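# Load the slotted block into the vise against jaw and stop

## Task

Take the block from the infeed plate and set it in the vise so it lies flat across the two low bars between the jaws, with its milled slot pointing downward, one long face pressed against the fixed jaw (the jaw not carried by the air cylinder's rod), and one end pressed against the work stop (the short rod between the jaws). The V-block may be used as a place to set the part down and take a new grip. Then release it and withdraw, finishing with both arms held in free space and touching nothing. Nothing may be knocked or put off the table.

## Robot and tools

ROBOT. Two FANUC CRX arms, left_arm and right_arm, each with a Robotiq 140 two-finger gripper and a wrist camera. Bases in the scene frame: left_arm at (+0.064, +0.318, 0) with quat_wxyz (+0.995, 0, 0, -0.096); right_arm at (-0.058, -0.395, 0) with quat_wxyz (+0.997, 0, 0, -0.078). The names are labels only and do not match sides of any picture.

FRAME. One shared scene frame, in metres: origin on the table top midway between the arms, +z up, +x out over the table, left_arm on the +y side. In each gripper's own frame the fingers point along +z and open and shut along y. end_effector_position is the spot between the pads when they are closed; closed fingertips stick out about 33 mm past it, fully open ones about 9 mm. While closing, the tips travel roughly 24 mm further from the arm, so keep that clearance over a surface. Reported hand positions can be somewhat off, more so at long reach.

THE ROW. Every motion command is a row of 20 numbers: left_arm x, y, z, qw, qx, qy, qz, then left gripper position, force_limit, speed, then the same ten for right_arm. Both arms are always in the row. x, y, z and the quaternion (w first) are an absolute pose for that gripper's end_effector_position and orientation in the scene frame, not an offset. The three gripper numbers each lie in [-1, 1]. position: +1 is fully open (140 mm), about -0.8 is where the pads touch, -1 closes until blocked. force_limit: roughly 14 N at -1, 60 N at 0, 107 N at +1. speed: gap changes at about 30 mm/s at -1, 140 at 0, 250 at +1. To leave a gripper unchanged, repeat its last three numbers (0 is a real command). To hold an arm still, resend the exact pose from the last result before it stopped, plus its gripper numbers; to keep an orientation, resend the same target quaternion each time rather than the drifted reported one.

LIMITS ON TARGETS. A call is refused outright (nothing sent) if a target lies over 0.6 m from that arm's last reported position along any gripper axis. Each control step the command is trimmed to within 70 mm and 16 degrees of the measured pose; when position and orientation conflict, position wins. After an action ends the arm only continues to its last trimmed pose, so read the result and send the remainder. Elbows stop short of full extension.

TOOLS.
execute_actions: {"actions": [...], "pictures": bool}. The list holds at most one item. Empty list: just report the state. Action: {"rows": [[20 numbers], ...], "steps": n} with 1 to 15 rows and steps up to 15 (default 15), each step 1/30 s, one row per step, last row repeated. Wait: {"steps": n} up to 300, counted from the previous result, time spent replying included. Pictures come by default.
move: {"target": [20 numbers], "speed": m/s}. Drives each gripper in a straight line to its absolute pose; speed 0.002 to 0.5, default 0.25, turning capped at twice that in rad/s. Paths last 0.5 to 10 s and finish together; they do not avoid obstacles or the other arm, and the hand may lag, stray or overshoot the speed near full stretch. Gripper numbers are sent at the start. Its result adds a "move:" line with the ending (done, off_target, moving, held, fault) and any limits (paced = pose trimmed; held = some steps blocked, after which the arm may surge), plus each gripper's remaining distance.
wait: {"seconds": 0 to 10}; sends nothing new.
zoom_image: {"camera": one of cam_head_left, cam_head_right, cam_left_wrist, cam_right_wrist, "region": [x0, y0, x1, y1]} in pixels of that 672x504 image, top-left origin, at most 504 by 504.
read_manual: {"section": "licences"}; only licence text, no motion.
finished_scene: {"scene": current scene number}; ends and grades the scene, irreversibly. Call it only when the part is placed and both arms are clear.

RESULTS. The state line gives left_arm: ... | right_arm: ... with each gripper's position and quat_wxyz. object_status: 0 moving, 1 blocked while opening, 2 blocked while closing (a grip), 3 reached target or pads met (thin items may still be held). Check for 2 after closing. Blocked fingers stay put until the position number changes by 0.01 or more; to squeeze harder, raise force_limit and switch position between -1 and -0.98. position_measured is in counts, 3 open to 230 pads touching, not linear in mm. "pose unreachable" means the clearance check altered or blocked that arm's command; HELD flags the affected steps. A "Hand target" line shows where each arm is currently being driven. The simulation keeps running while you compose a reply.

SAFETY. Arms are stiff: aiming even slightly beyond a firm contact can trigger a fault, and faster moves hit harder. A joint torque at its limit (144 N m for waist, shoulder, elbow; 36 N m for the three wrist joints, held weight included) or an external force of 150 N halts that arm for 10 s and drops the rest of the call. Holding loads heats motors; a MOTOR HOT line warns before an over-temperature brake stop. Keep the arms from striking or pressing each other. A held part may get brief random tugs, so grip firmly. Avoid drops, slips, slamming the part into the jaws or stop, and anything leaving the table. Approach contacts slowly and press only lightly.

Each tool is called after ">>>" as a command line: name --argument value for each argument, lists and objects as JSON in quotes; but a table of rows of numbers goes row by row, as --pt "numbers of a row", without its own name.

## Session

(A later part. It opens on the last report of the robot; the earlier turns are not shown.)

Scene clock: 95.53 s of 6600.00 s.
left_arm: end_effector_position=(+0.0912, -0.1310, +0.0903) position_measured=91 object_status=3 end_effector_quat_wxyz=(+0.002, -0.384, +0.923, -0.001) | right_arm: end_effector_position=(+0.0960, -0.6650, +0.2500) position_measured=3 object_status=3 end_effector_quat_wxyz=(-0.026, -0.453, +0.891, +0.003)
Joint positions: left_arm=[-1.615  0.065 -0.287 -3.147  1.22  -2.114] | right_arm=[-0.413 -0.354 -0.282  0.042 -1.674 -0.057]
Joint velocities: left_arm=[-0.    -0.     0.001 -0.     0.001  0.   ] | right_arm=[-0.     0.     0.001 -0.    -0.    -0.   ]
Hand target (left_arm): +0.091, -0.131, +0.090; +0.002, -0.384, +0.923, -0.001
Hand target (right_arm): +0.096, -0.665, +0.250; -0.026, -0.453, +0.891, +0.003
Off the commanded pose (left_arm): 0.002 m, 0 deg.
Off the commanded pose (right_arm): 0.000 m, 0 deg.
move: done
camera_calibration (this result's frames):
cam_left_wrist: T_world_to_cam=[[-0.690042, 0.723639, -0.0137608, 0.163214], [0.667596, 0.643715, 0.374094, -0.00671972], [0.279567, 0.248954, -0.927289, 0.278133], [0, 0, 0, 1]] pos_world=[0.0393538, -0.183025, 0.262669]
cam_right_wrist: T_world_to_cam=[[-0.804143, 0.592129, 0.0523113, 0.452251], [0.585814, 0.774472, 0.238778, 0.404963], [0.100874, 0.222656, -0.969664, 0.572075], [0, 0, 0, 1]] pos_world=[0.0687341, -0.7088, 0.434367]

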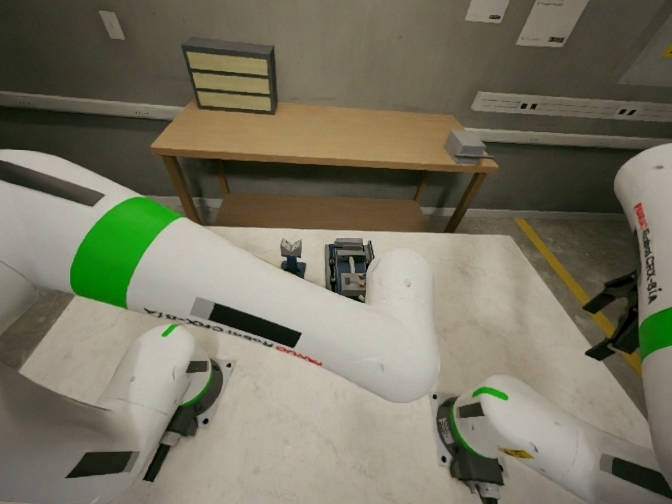

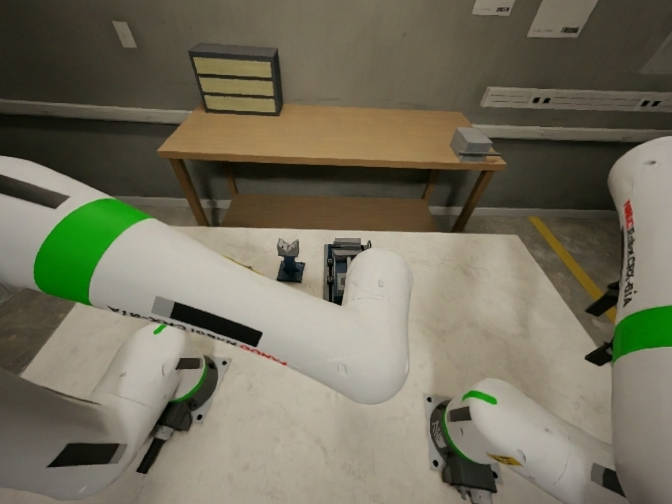

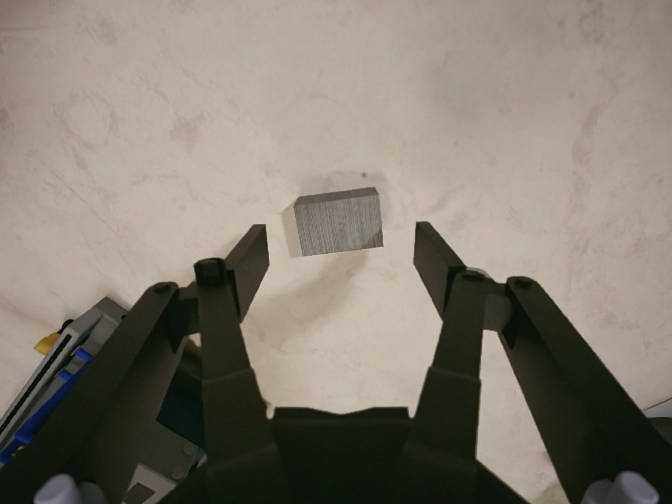

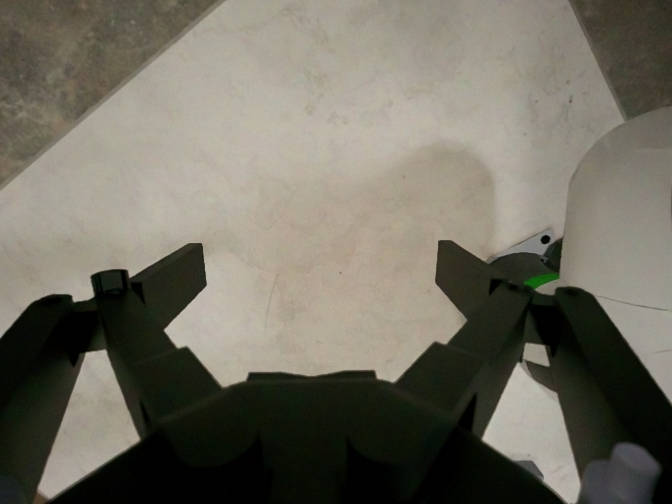

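>>> move --target '[0.094,-0.131,0.043,0,0.438,-0.899,0,0.3,0.3,0,0.096,-0.665,0.25,-0.026,-0.453,0.891,0.003,1,0,0]' --speed 0.1

>>> move --target '[0.094,-0.131,0.043,0,0.438,-0.899,0,-1,0.3,0,0.096,-0.665,0.25,-0.026,-0.453,0.891,0.003,1,0,0]'

>>> move --target '[0.12,-0.131,0.23,0,0.2,-0.98,0,-1,0.3,0,0.096,-0.665,0.25,-0.026,-0.453,0.891,0.003,1,0,0]'

>>> move --target '[0.53,-0.13,0.26,0,0,-1,0,-1,0.3,0,0.096,-0.665,0.25,-0.026,-0.453,0.891,0.003,1,0,0]'

Scene clock: 101.27 s of 6600.00 s.
left_arm: end_effector_position=(+0.0939, -0.1309, +0.0431) position_measured=91 object_status=3 end_effector_quat_wxyz=(-0.000, -0.438, +0.899, +0.000) | right_arm: end_effector_position=(+0.0960, -0.6650, +0.2500) position_measured=3 object_status=3 end_effector_quat_wxyz=(-0.026, -0.453, +0.891, +0.003)
Joint positions: left_arm=[-1.605  0.114 -0.351 -3.141  1.106 -2.009] | right_arm=[-0.413 -0.354 -0.282  0.042 -1.674 -0.057]
Joint velocities: left_arm=[ 0.     0.    -0.    -0.001  0.001  0.001] | right_arm=[-0.     0.001  0.001 -0.001 -0.001  0.   ]
Hand target (left_arm): +0.094, -0.131, +0.043; -0.000, -0.438, +0.899, +0.000
Hand target (right_arm): +0.096, -0.665, +0.250; -0.026, -0.453, +0.891, +0.003
Off the commanded pose (left_arm): 0.000 m, 0 deg.
Off the commanded pose (right_arm): 0.000 m, 0 deg.
After step 90, 1.83 s passed at rest.
move: done
camera_calibration (this result's frames):
cam_left_wrist: T_world_to_cam=[[-0.770345, 0.637552, -0.00980325, 0.160533], [0.589257, 0.717696, 0.371064, 0.0261879], [0.243608, 0.280071, -0.928556, 0.241076], [0, 0, 0, 1]] pos_world=[0.0495065, -0.188662, 0.215709]
cam_right_wrist: T_world_to_cam=[[-0.804143, 0.592129, 0.0523115, 0.452251], [0.585814, 0.774472, 0.238778, 0.404963], [0.100874, 0.222656, -0.969664, 0.572075], [0, 0, 0, 1]] pos_world=[0.0687341, -0.7088, 0.434367]

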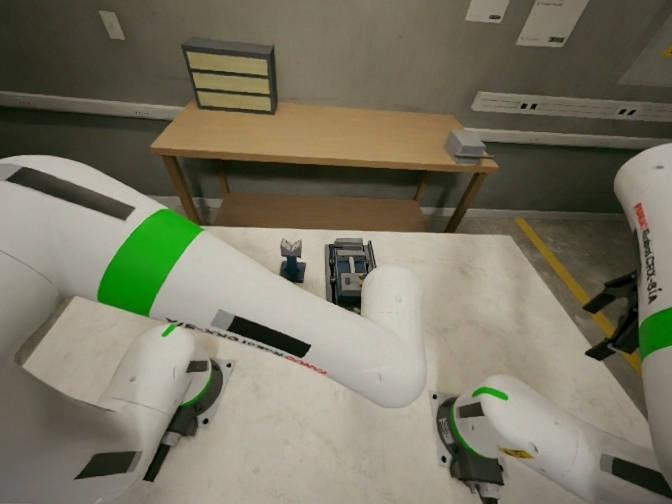

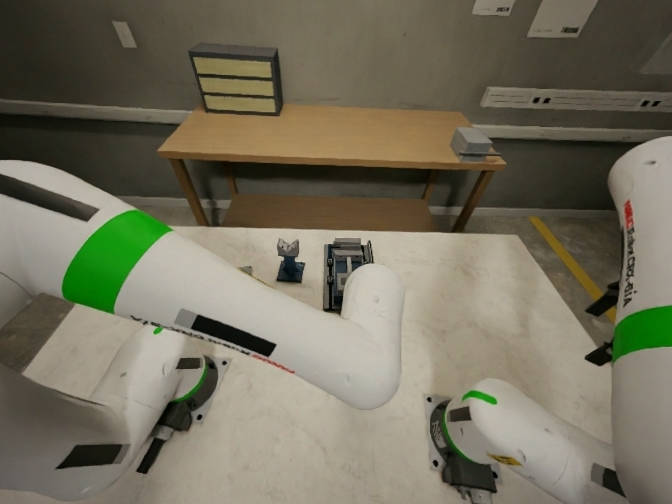

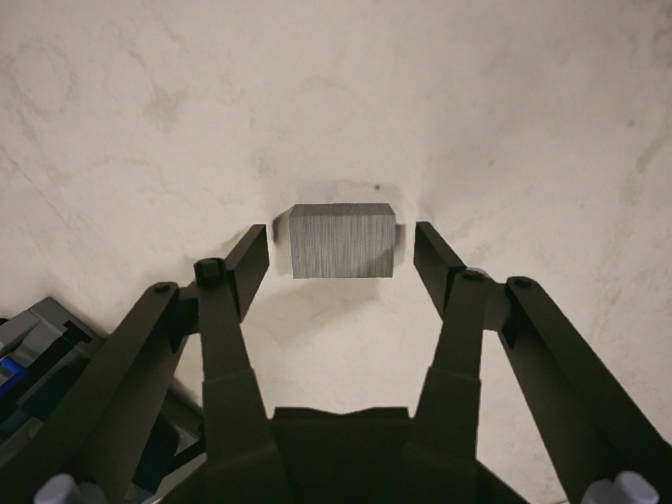

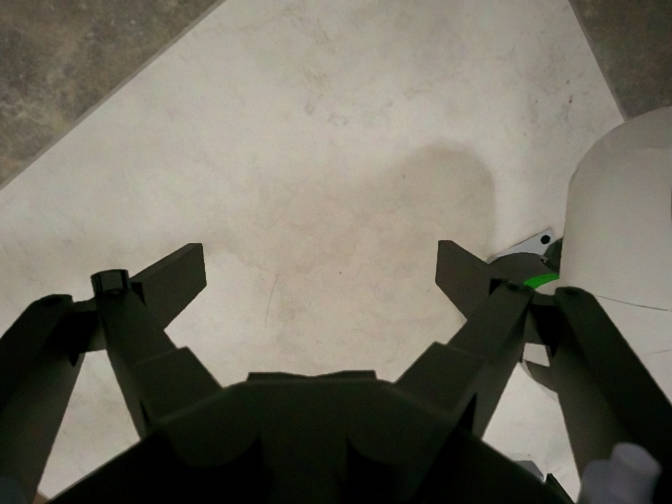

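Scene clock: 101.97 s of 6600.00 s.
left_arm: end_effector_position=(+0.0940, -0.1310, +0.0430) position_measured=145 object_status=2 end_effector_quat_wxyz=(-0.000, -0.438, +0.899, -0.000) | right_arm: end_effector_position=(+0.0960, -0.6650, +0.2500) position_measured=3 object_status=3 end_effector_quat_wxyz=(-0.026, -0.453, +0.891, +0.003)
Joint positions: left_arm=[-1.605  0.114 -0.351 -3.142  1.106 -2.008] | right_arm=[-0.413 -0.354 -0.282  0.042 -1.674 -0.057]
Joint velocities: left_arm=[-0.     0.001  0.001  0.     0.001  0.   ] | right_arm=[-0.    -0.001  0.     0.001 -0.     0.   ]
Hand target (left_arm): +0.094, -0.131, +0.043; -0.000, -0.438, +0.899, -0.000
Hand target (right_arm): +0.096, -0.665, +0.250; -0.026, -0.453, +0.891, +0.003
Off the commanded pose (left_arm): 0.000 m, 0 deg.
Off the commanded pose (right_arm): 0.000 m, 0 deg.
move: done
camera_calibration (this result's frames):
cam_left_wrist: T_world_to_cam=[[-0.770405, 0.637476, -0.0100337, 0.160639], [0.589114, 0.717798, 0.371093, 0.0262429], [0.243765, 0.279981, -0.928541, 0.241039], [0, 0, 0, 1]] pos_world=[0.0495398, -0.188727, 0.215687]
cam_right_wrist: T_world_to_cam=[[-0.804143, 0.592129, 0.0523114, 0.452251], [0.585814, 0.774472, 0.238778, 0.404963], [0.100874, 0.222656, -0.969664, 0.572075], [0, 0, 0, 1]] pos_world=[0.0687342, -0.7088, 0.434367]

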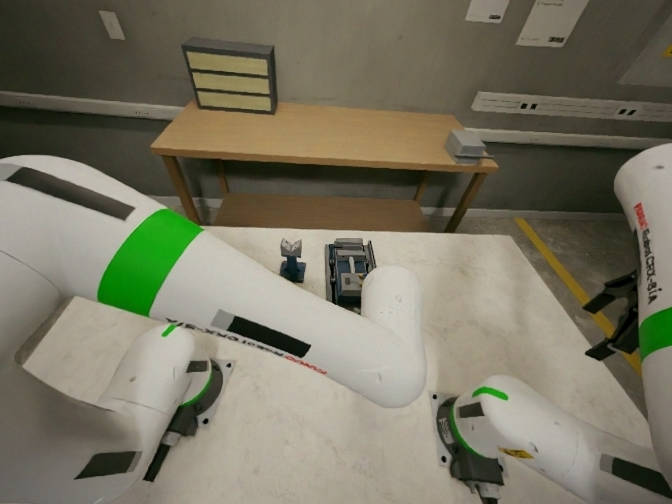

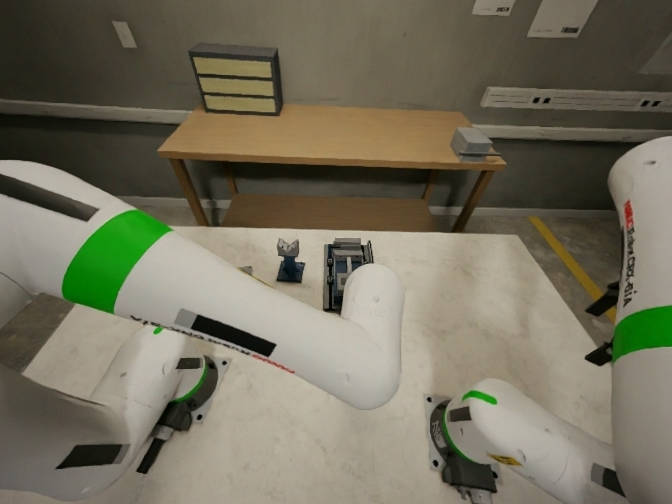

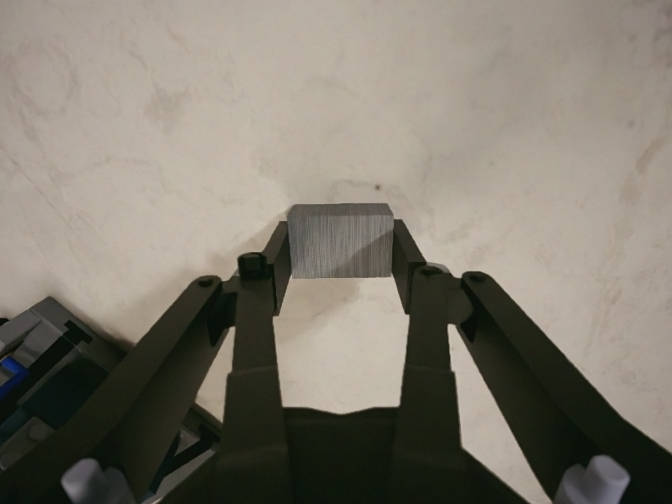

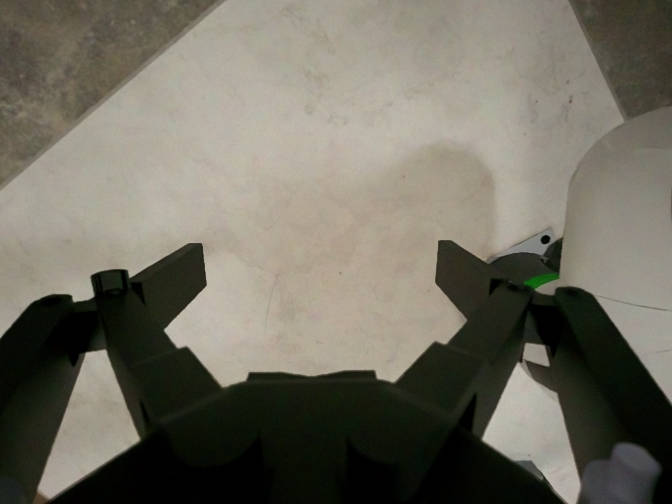

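Scene clock: 103.37 s of 6600.00 s.
left_arm: end_effector_position=(+0.1199, -0.1311, +0.2299) position_measured=145 object_status=2 end_effector_quat_wxyz=(-0.000, -0.200, +0.980, +0.000) | right_arm: end_effector_position=(+0.0960, -0.6650, +0.2500) position_measured=3 object_status=3 end_effector_quat_wxyz=(-0.026, -0.453, +0.891, +0.003)
Joint positions: left_arm=[-1.546  0.009 -0.011 -3.141  1.551 -2.571] | right_arm=[-0.413 -0.354 -0.282  0.042 -1.674 -0.057]
Joint velocities: left_arm=[ 0.     0.001  0.002  0.     0.004 -0.001] | right_arm=[ 0.     0.     0.001  0.001  0.001 -0.001]
Hand target (left_arm): +0.120, -0.131, +0.230; -0.000, -0.200, +0.980, +0.000
Hand target (right_arm): +0.096, -0.665, +0.250; -0.026, -0.453, +0.891, +0.003
Off the commanded pose (left_arm): 0.000 m, 0 deg.
Off the commanded pose (right_arm): 0.000 m, 0 deg.
move: done
camera_calibration (this result's frames):
cam_left_wrist: T_world_to_cam=[[-0.367228, 0.930079, -0.00984497, 0.172496], [0.862352, 0.344416, 0.371116, -0.139971], [0.348558, 0.127795, -0.928534, 0.375706], [0, 0, 0, 1]] pos_world=[0.0530941, -0.16024, 0.4025]
cam_right_wrist: T_world_to_cam=[[-0.804143, 0.592129, 0.0523112, 0.452251], [0.585814, 0.774472, 0.238778, 0.404963], [0.100874, 0.222656, -0.969664, 0.572075], [0, 0, 0, 1]] pos_world=[0.0687342, -0.7088, 0.434367]

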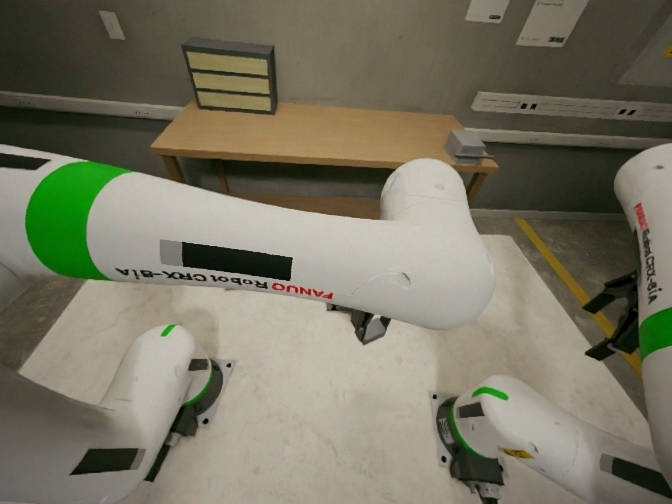

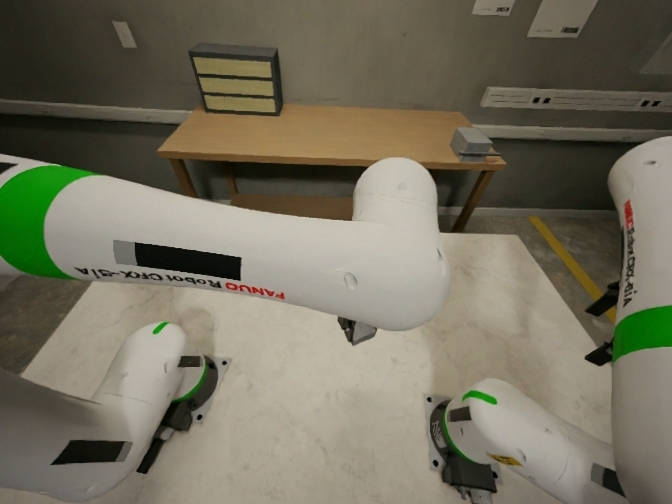

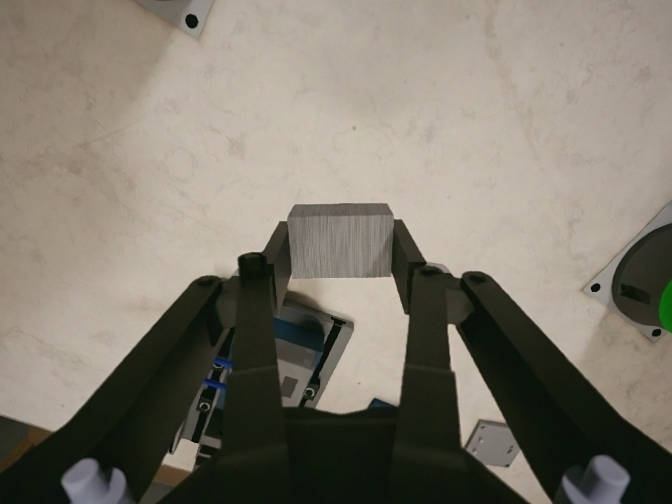

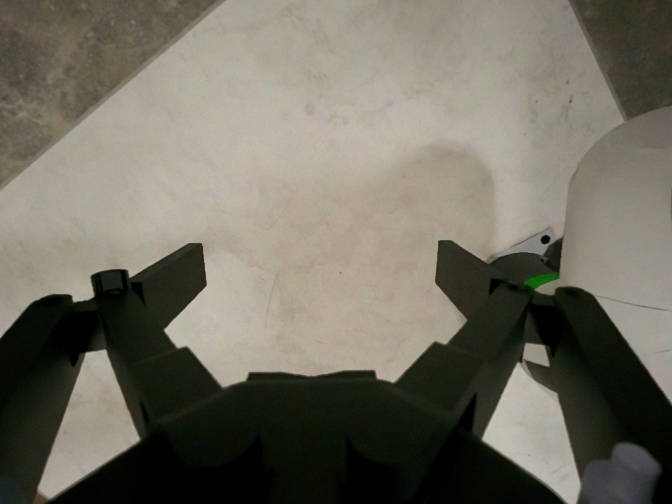

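Scene clock: 105.50 s of 6600.00 s.
left_arm: end_effector_position=(+0.5284, -0.1302, +0.2604) position_measured=145 object_status=2 end_effector_quat_wxyz=(-0.002, -0.000, +1.000, +0.000) | right_arm: end_effector_position=(+0.0960, -0.6650, +0.2500) position_measured=3 object_status=3 end_effector_quat_wxyz=(-0.026, -0.453, +0.891, +0.003)
Joint positions: left_arm=[-0.777  0.539  0.728 -3.139  1.761 -3.742] | right_arm=[-0.413 -0.354 -0.282  0.042 -1.674 -0.057]
Joint velocities: left_arm=[ 0.001  0.001  0.002 -0.     0.002 -0.001] | right_arm=[-0.     0.001  0.001  0.001 -0.     0.   ]
Hand target (left_arm): +0.528, -0.130, +0.260; -0.002, -0.000, +1.000, +0.000
Hand target (right_arm): +0.096, -0.665, +0.250; -0.026, -0.453, +0.891, +0.003
Off the commanded pose (left_arm): 0.002 m, 0 deg.
Off the commanded pose (right_arm): 0.000 m, 0 deg.
move: done
camera_calibration (this result's frames):
cam_left_wrist: T_world_to_cam=[[0.0268955, 0.99959, -0.00981016, 0.122718], [0.929509, -0.0213965, 0.368177, -0.586252], [0.367817, -0.019021, -0.929704, 0.232589], [0, 0, 0, 1]] pos_world=[0.456076, -0.130787, 0.433288]
cam_right_wrist: T_world_to_cam=[[-0.804143, 0.592129, 0.0523115, 0.452251], [0.585814, 0.774472, 0.238778, 0.404963], [0.100873, 0.222656, -0.969664, 0.572075], [0, 0, 0, 1]] pos_world=[0.0687342, -0.7088, 0.434367]

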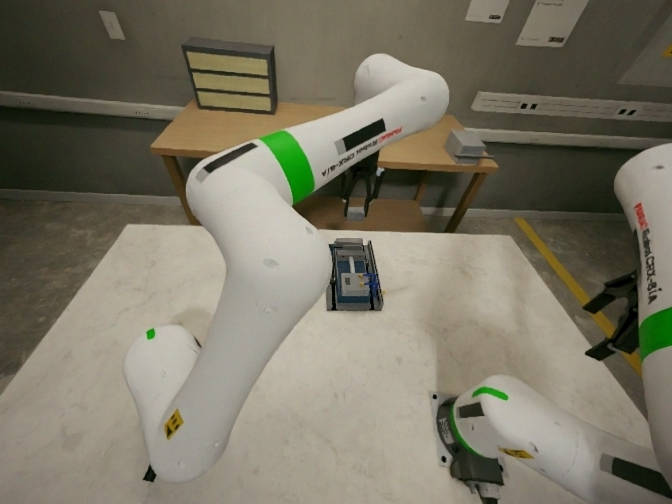

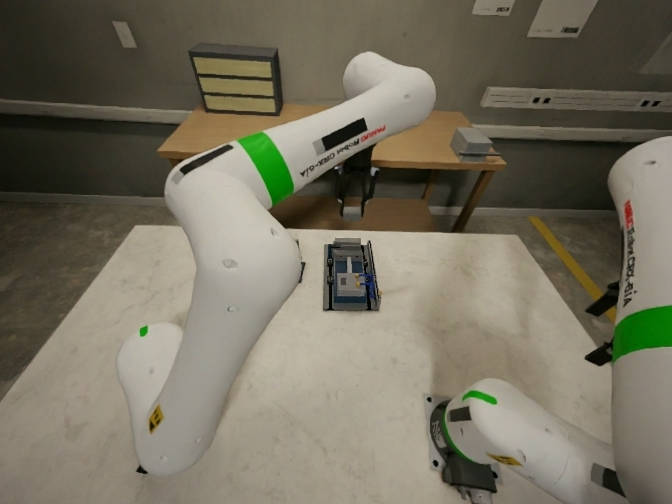

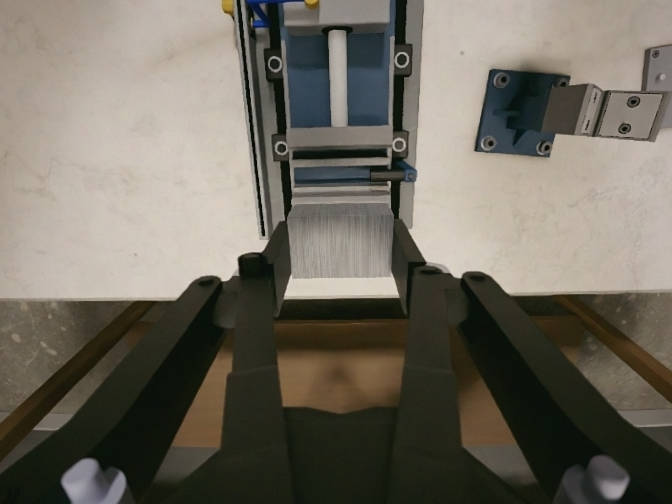

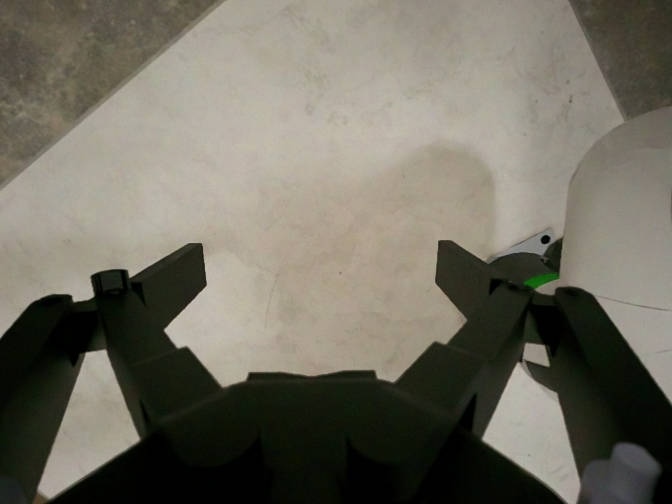

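>>> move --target '[0.512,-0.15,0.15,0,0,-1,0,-1,0.3,0,0.096,-0.665,0.25,-0.026,-0.453,0.891,0.003,1,0,0]' --speed 0.1

>>> zoom_image --camera "cam_head_right" --region '[310,200,400,290]'

Scene clock: 116.70 s of 6600.00 s.
left_arm: end_effector_position=(+0.5120, -0.1499, +0.1500) position_measured=145 object_status=2 end_effector_quat_wxyz=(+0.000, +0.000, +1.000, +0.000) | right_arm: end_effector_position=(+0.0960, -0.6650, +0.2500) position_measured=3 object_status=3 end_effector_quat_wxyz=(-0.026, -0.453, +0.891, +0.003)
Joint positions: left_arm=[-0.817  0.526  0.449 -3.142  1.494 -3.703] | right_arm=[-0.413 -0.354 -0.282  0.042 -1.674 -0.057]
Joint velocities: left_arm=[ 0.     0.001 -0.002 -0.     0.002  0.   ] | right_arm=[ 0.     0.001 -0.001 -0.001  0.     0.   ]
Hand target (left_arm): +0.512, -0.150, +0.150; +0.000, +0.000, +1.000, +0.000
Hand target (right_arm): +0.096, -0.665, +0.250; -0.026, -0.453, +0.891, +0.003
Off the commanded pose (left_arm): 0.000 m, 0 deg.
Off the commanded pose (right_arm): 0.000 m, 0 deg.
After step 90, 6.73 s passed at rest.
move: done
camera_calibration (this result's frames):
cam_left_wrist: T_world_to_cam=[[0.0275244, 0.999573, -0.0098456, 0.141431], [0.928241, -0.0219026, 0.371334, -0.530715], [0.37096, -0.0193598, -0.928447, 0.133686], [0, 0, 0, 1]] pos_world=[0.439147, -0.150406, 0.322585]
cam_right_wrist: T_world_to_cam=[[-0.804143, 0.592129, 0.0523112, 0.452251], [0.585814, 0.774472, 0.238778, 0.404963], [0.100874, 0.222656, -0.969664, 0.572075], [0, 0, 0, 1]] pos_world=[0.0687342, -0.7088, 0.434367]

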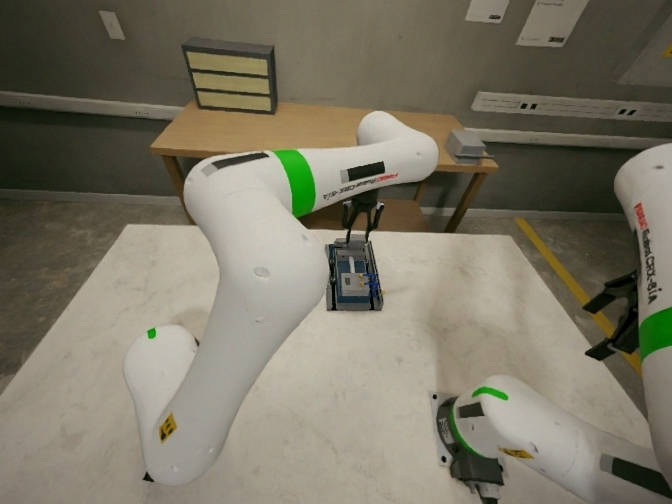

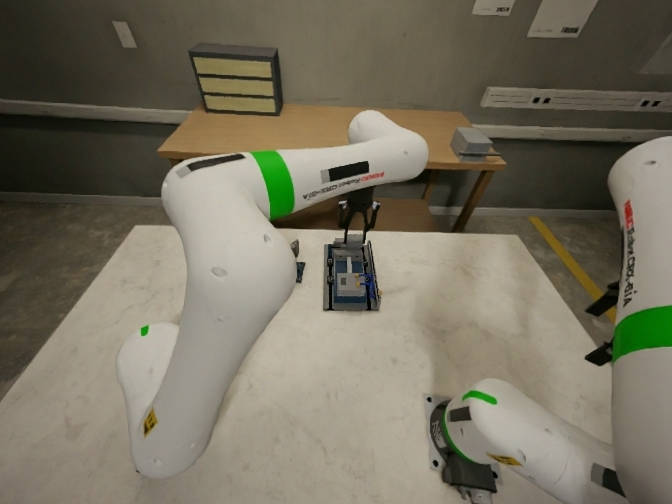

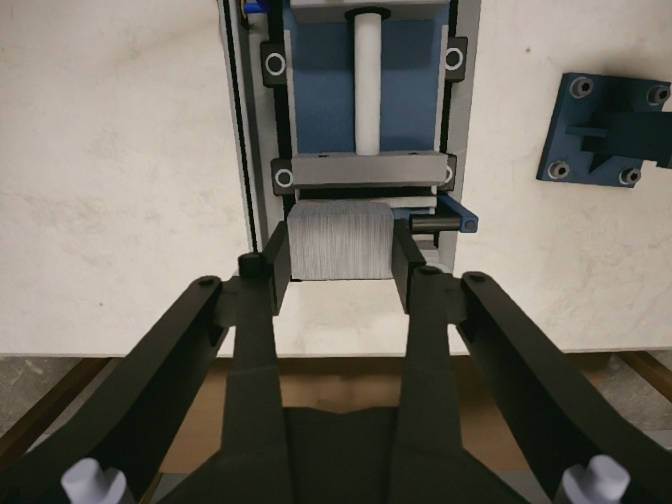

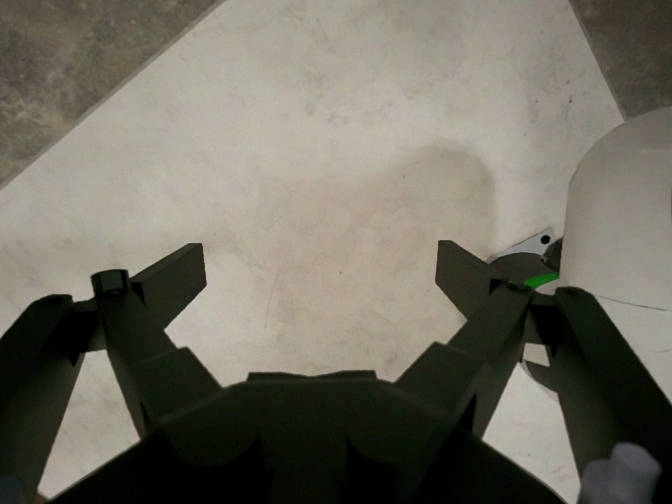

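Region (310, 200, 400, 290) of cam_head_right's 672x504 image, scaled by 5.600, with more detail than that image has.

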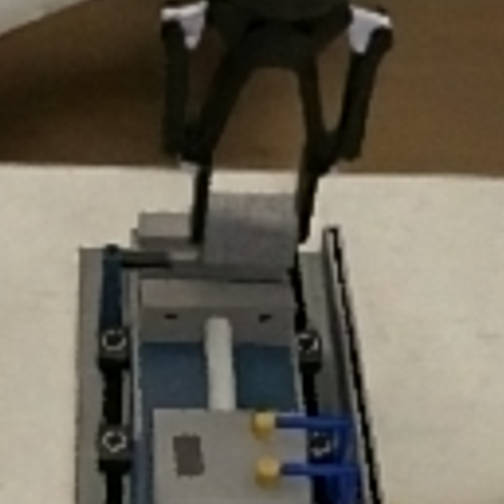

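>>> move --target '[0.509,-0.15,0.122,0,0,-1,0,-1,0.3,0,0.096,-0.665,0.25,-0.026,-0.453,0.891,0.003,1,0,0]' --speed 0.02

>>> zoom_image --camera "cam_left_wrist" --region '[250,150,500,320]'

Scene clock: 123.50 s of 6600.00 s.
left_arm: end_effector_position=(+0.5092, -0.1501, +0.1227) position_measured=145 object_status=2 end_effector_quat_wxyz=(+0.000, +0.000, +1.000, -0.000) | right_arm: end_effector_position=(+0.0960, -0.6650, +0.2500) position_measured=3 object_status=3 end_effector_quat_wxyz=(-0.026, -0.453, +0.891, +0.003)
Joint positions: left_arm=[-0.821  0.528  0.388 -3.142  1.43  -3.699] | right_arm=[-0.413 -0.354 -0.282  0.042 -1.674 -0.057]
Joint velocities: left_arm=[ 0.     0.003 -0.001  0.001 -0.003 -0.   ] | right_arm=[ 0.    -0.    -0.001  0.    -0.     0.   ]
Hand target (left_arm): +0.509, -0.150, +0.122; +0.000, +0.000, +1.000, +0.000
Hand target (right_arm): +0.096, -0.665, +0.250; -0.026, -0.453, +0.891, +0.003
Off the commanded pose (left_arm): 0.001 m, 0 deg.
Off the commanded pose (right_arm): 0.000 m, 0 deg.
After step 90, 2.17 s passed at rest.
move: done
camera_calibration (this result's frames):
cam_left_wrist: T_world_to_cam=[[0.0273658, 0.999568, -0.0106821, 0.14167], [0.928004, -0.0214316, 0.371952, -0.517802], [0.371563, -0.0200918, -0.92819, 0.108987], [0, 0, 0, 1]] pos_world=[0.43615, -0.150516, 0.295271]
cam_right_wrist: T_world_to_cam=[[-0.804143, 0.592129, 0.0523115, 0.452251], [0.585814, 0.774472, 0.238778, 0.404963], [0.100874, 0.222656, -0.969664, 0.572075], [0, 0, 0, 1]] pos_world=[0.0687341, -0.7088, 0.434367]

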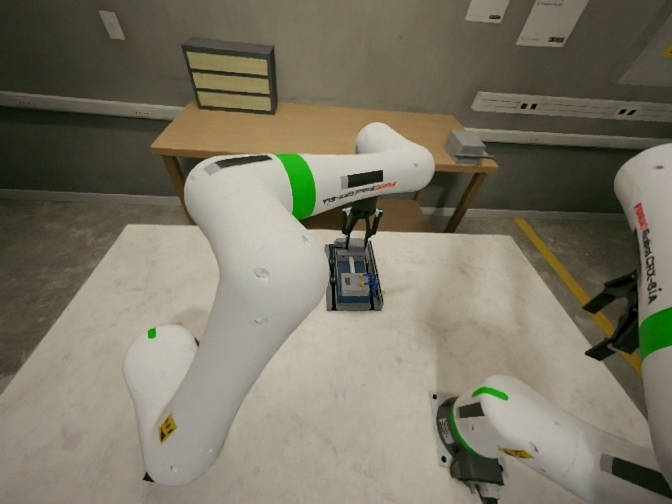

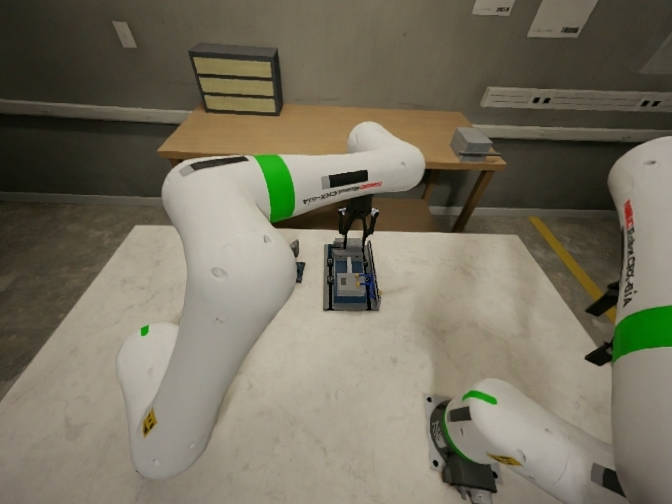

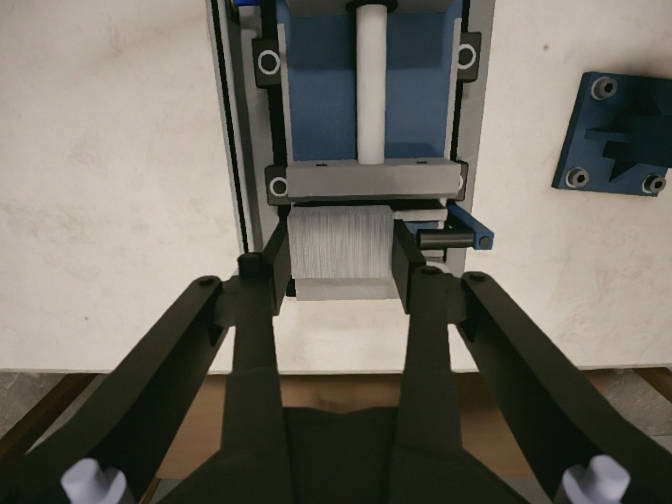

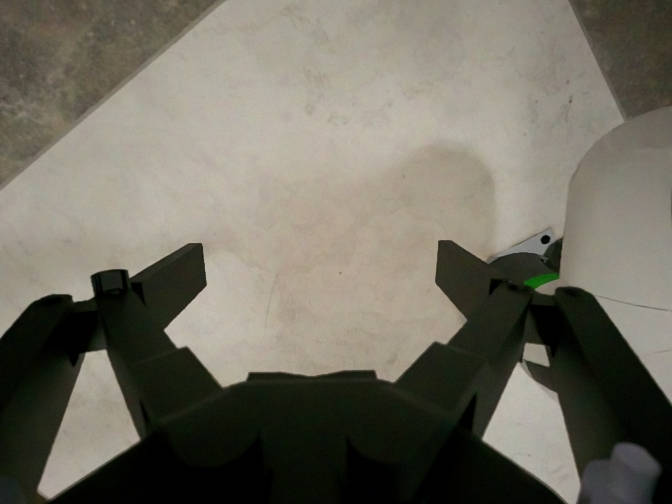

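Region (250, 150, 500, 320) of cam_left_wrist's 672x504 image, scaled by 2.016, with more detail than that image has; it fills the top 343 rows of this view, and the rest is white.

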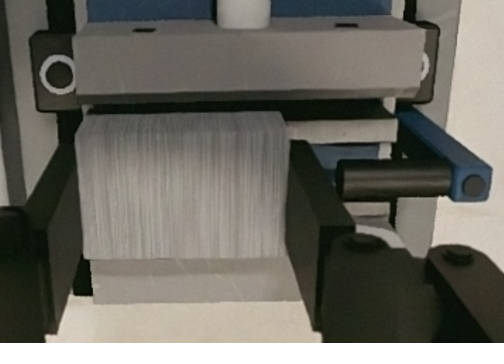

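>>> move --target '[0.506,-0.15,0.124,0,0,-1,0,-1,0.3,0,0.096,-0.665,0.25,-0.026,-0.453,0.891,0.003,1,0,0]' --speed 0.01

>>> move --target '[0.506,-0.15,0.1205,0,0,-1,0,-1,0.3,0,0.096,-0.665,0.25,-0.026,-0.453,0.891,0.003,1,0,0]' --speed 0.005

>>> zoom_image --camera "cam_head_right" --region '[320,220,380,270]'

Scene clock: 128.40 s of 6600.00 s.
left_arm: end_effector_position=(+0.5059, -0.1499, +0.1238) position_measured=145 object_status=2 end_effector_quat_wxyz=(-0.000, -0.000, +1.000, +0.000) | right_arm: end_effector_position=(+0.0960, -0.6650, +0.2500) position_measured=3 object_status=3 end_effector_quat_wxyz=(-0.026, -0.453, +0.891, +0.003)
Joint positions: left_arm=[-0.825  0.523  0.383 -3.141  1.431 -3.695] | right_arm=[-0.413 -0.354 -0.282  0.042 -1.674 -0.057]
Joint velocities: left_arm=[-0.    -0.001 -0.001  0.    -0.001  0.   ] | right_arm=[ 0.     0.     0.     0.001 -0.     0.   ]
Hand target (left_arm): +0.506, -0.150, +0.124; +0.000, +0.000, +1.000, +0.000
Hand target (right_arm): +0.096, -0.665, +0.250; -0.026, -0.453, +0.891, +0.003
Off the commanded pose (left_arm): 0.000 m, 0 deg.
Off the commanded pose (right_arm): 0.000 m, 0 deg.
After step 90, 1.20 s passed at rest.
move: done
camera_calibration (this result's frames):
cam_left_wrist: T_world_to_cam=[[0.0271587, 0.999584, -0.00973456, 0.141604], [0.928472, -0.0216158, 0.370772, -0.515268], [0.370408, -0.019108, -0.928673, 0.112013], [0, 0, 0, 1]] pos_world=[0.433075, -0.150543, 0.296449]
cam_right_wrist: T_world_to_cam=[[-0.804143, 0.592129, 0.0523115, 0.452251], [0.585814, 0.774472, 0.238778, 0.404963], [0.100874, 0.222656, -0.969664, 0.572075], [0, 0, 0, 1]] pos_world=[0.0687341, -0.7088, 0.434367]

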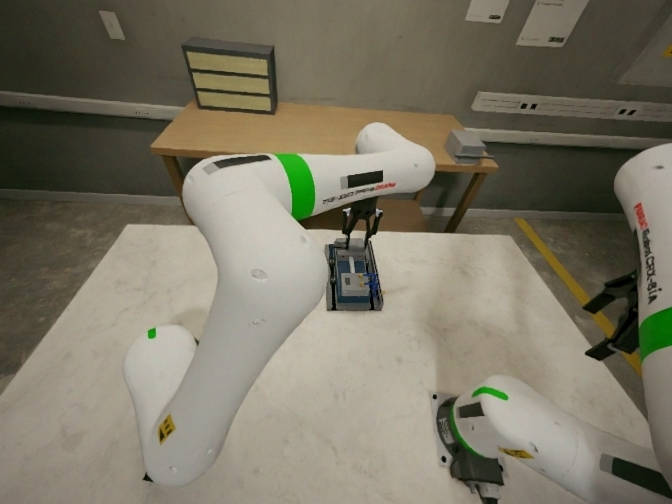

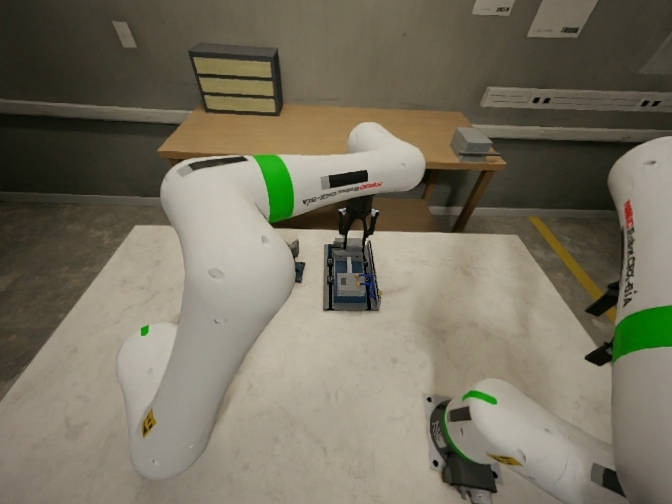

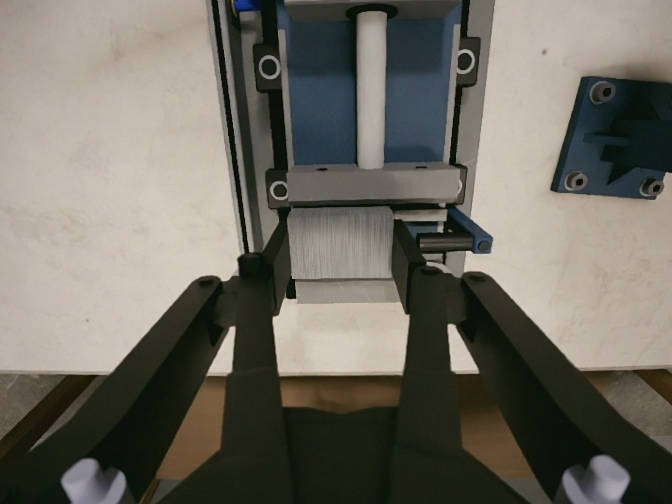

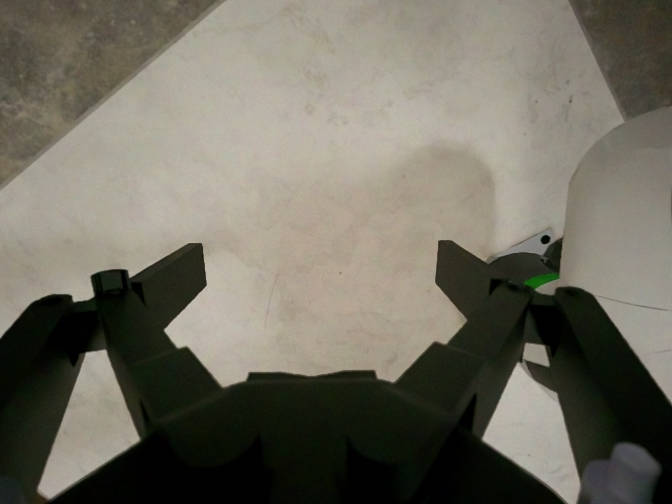

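Scene clock: 139.13 s of 6600.00 s.
left_arm: end_effector_position=(+0.5077, -0.1502, +0.1237) position_measured=145 object_status=2 end_effector_quat_wxyz=(+0.003, +0.000, +1.000, -0.001) | right_arm: end_effector_position=(+0.0960, -0.6650, +0.2500) position_measured=3 object_status=3 end_effector_quat_wxyz=(-0.026, -0.453, +0.891, +0.003)
Joint positions: left_arm=[-0.825  0.521  0.38  -3.145  1.425 -3.695] | right_arm=[-0.413 -0.354 -0.282  0.042 -1.674 -0.057]
Joint velocities: left_arm=[ 0.     0.     0.002 -0.     0.     0.   ] | right_arm=[ 0.     0.001 -0.     0.001 -0.     0.   ]
Hand target (left_arm): +0.508, -0.150, +0.123; +0.003, +0.000, +1.000, -0.001
Hand target (right_arm): +0.096, -0.665, +0.250; -0.026, -0.453, +0.891, +0.003
Off the commanded pose (left_arm): 0.004 m, 0 deg.
Off the commanded pose (right_arm): 0.000 m, 0 deg.
FORCE FAULT: contact force on the left arm reached its limit, and that arm stopped for 10 seconds. The contact can be on any part of that arm, not only on its tool. That arm's remaining commands of this call were not run. That arm holds still and accepts commands again. Move the arm away from the contact; if what it grips holds it there, let go first. Pushing or pulling that hard again can fault the arm again.
move: fault (left_arm)
camera_calibration (this result's frames):
cam_left_wrist: T_world_to_cam=[[0.027797, 0.999547, -0.0115518, 0.141703], [0.926286, -0.0214118, 0.376212, -0.516429], [0.375794, -0.0211579, -0.926462, 0.107949], [0, 0, 0, 1]] pos_world=[0.433855, -0.150413, 0.295934]
cam_right_wrist: T_world_to_cam=[[-0.804143, 0.592129, 0.0523117, 0.452251], [0.585814, 0.774472, 0.238778, 0.404963], [0.100873, 0.222657, -0.969664, 0.572075], [0, 0, 0, 1]] pos_world=[0.0687342, -0.7088, 0.434367]

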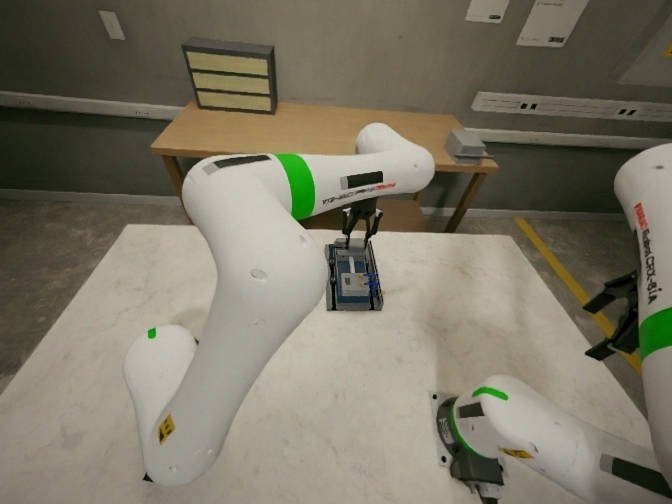

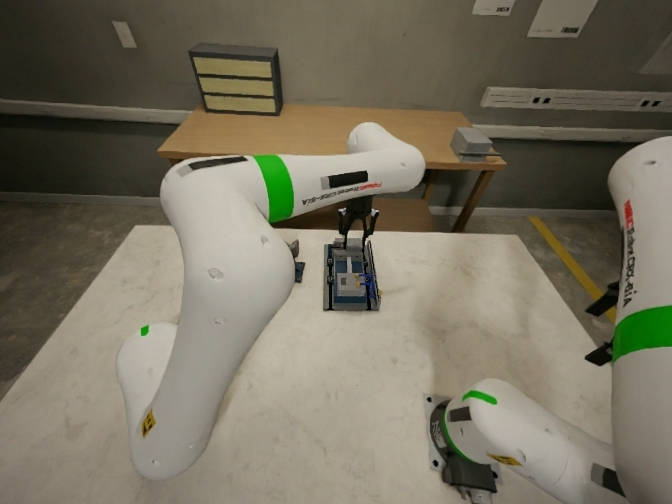

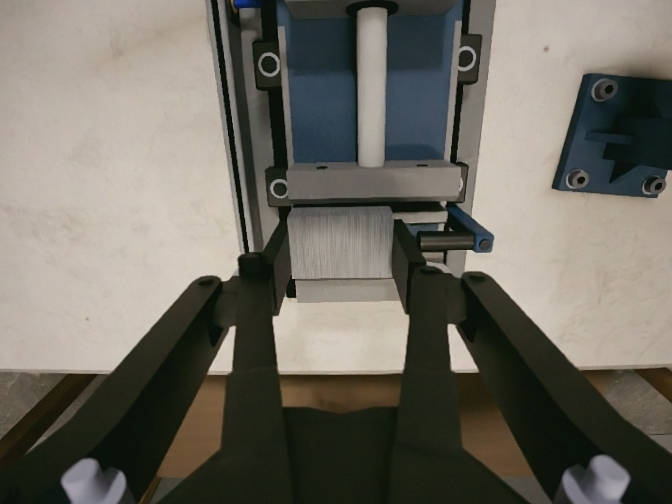

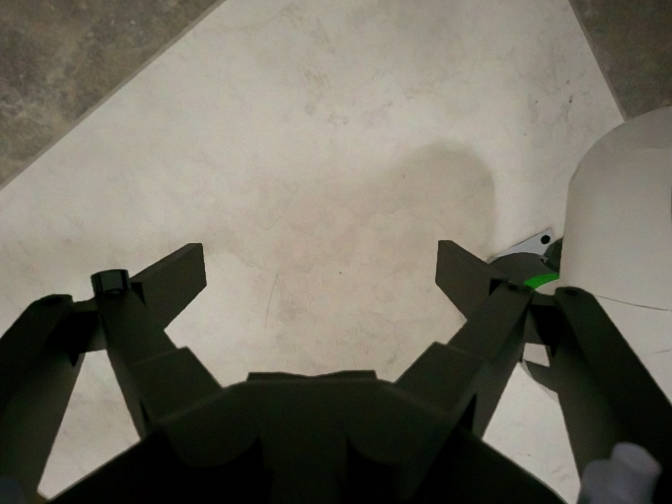

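Region (320, 220, 380, 270) of cam_head_right's 672x504 image, scaled by 8.400, with more detail than that image has.

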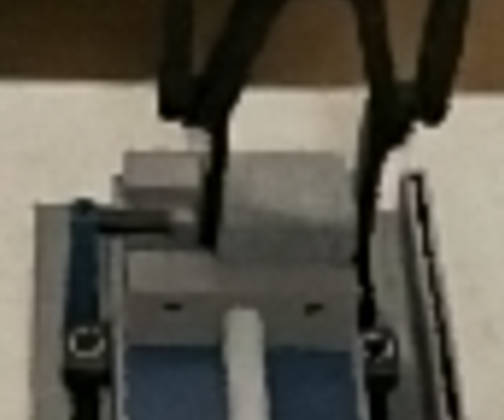

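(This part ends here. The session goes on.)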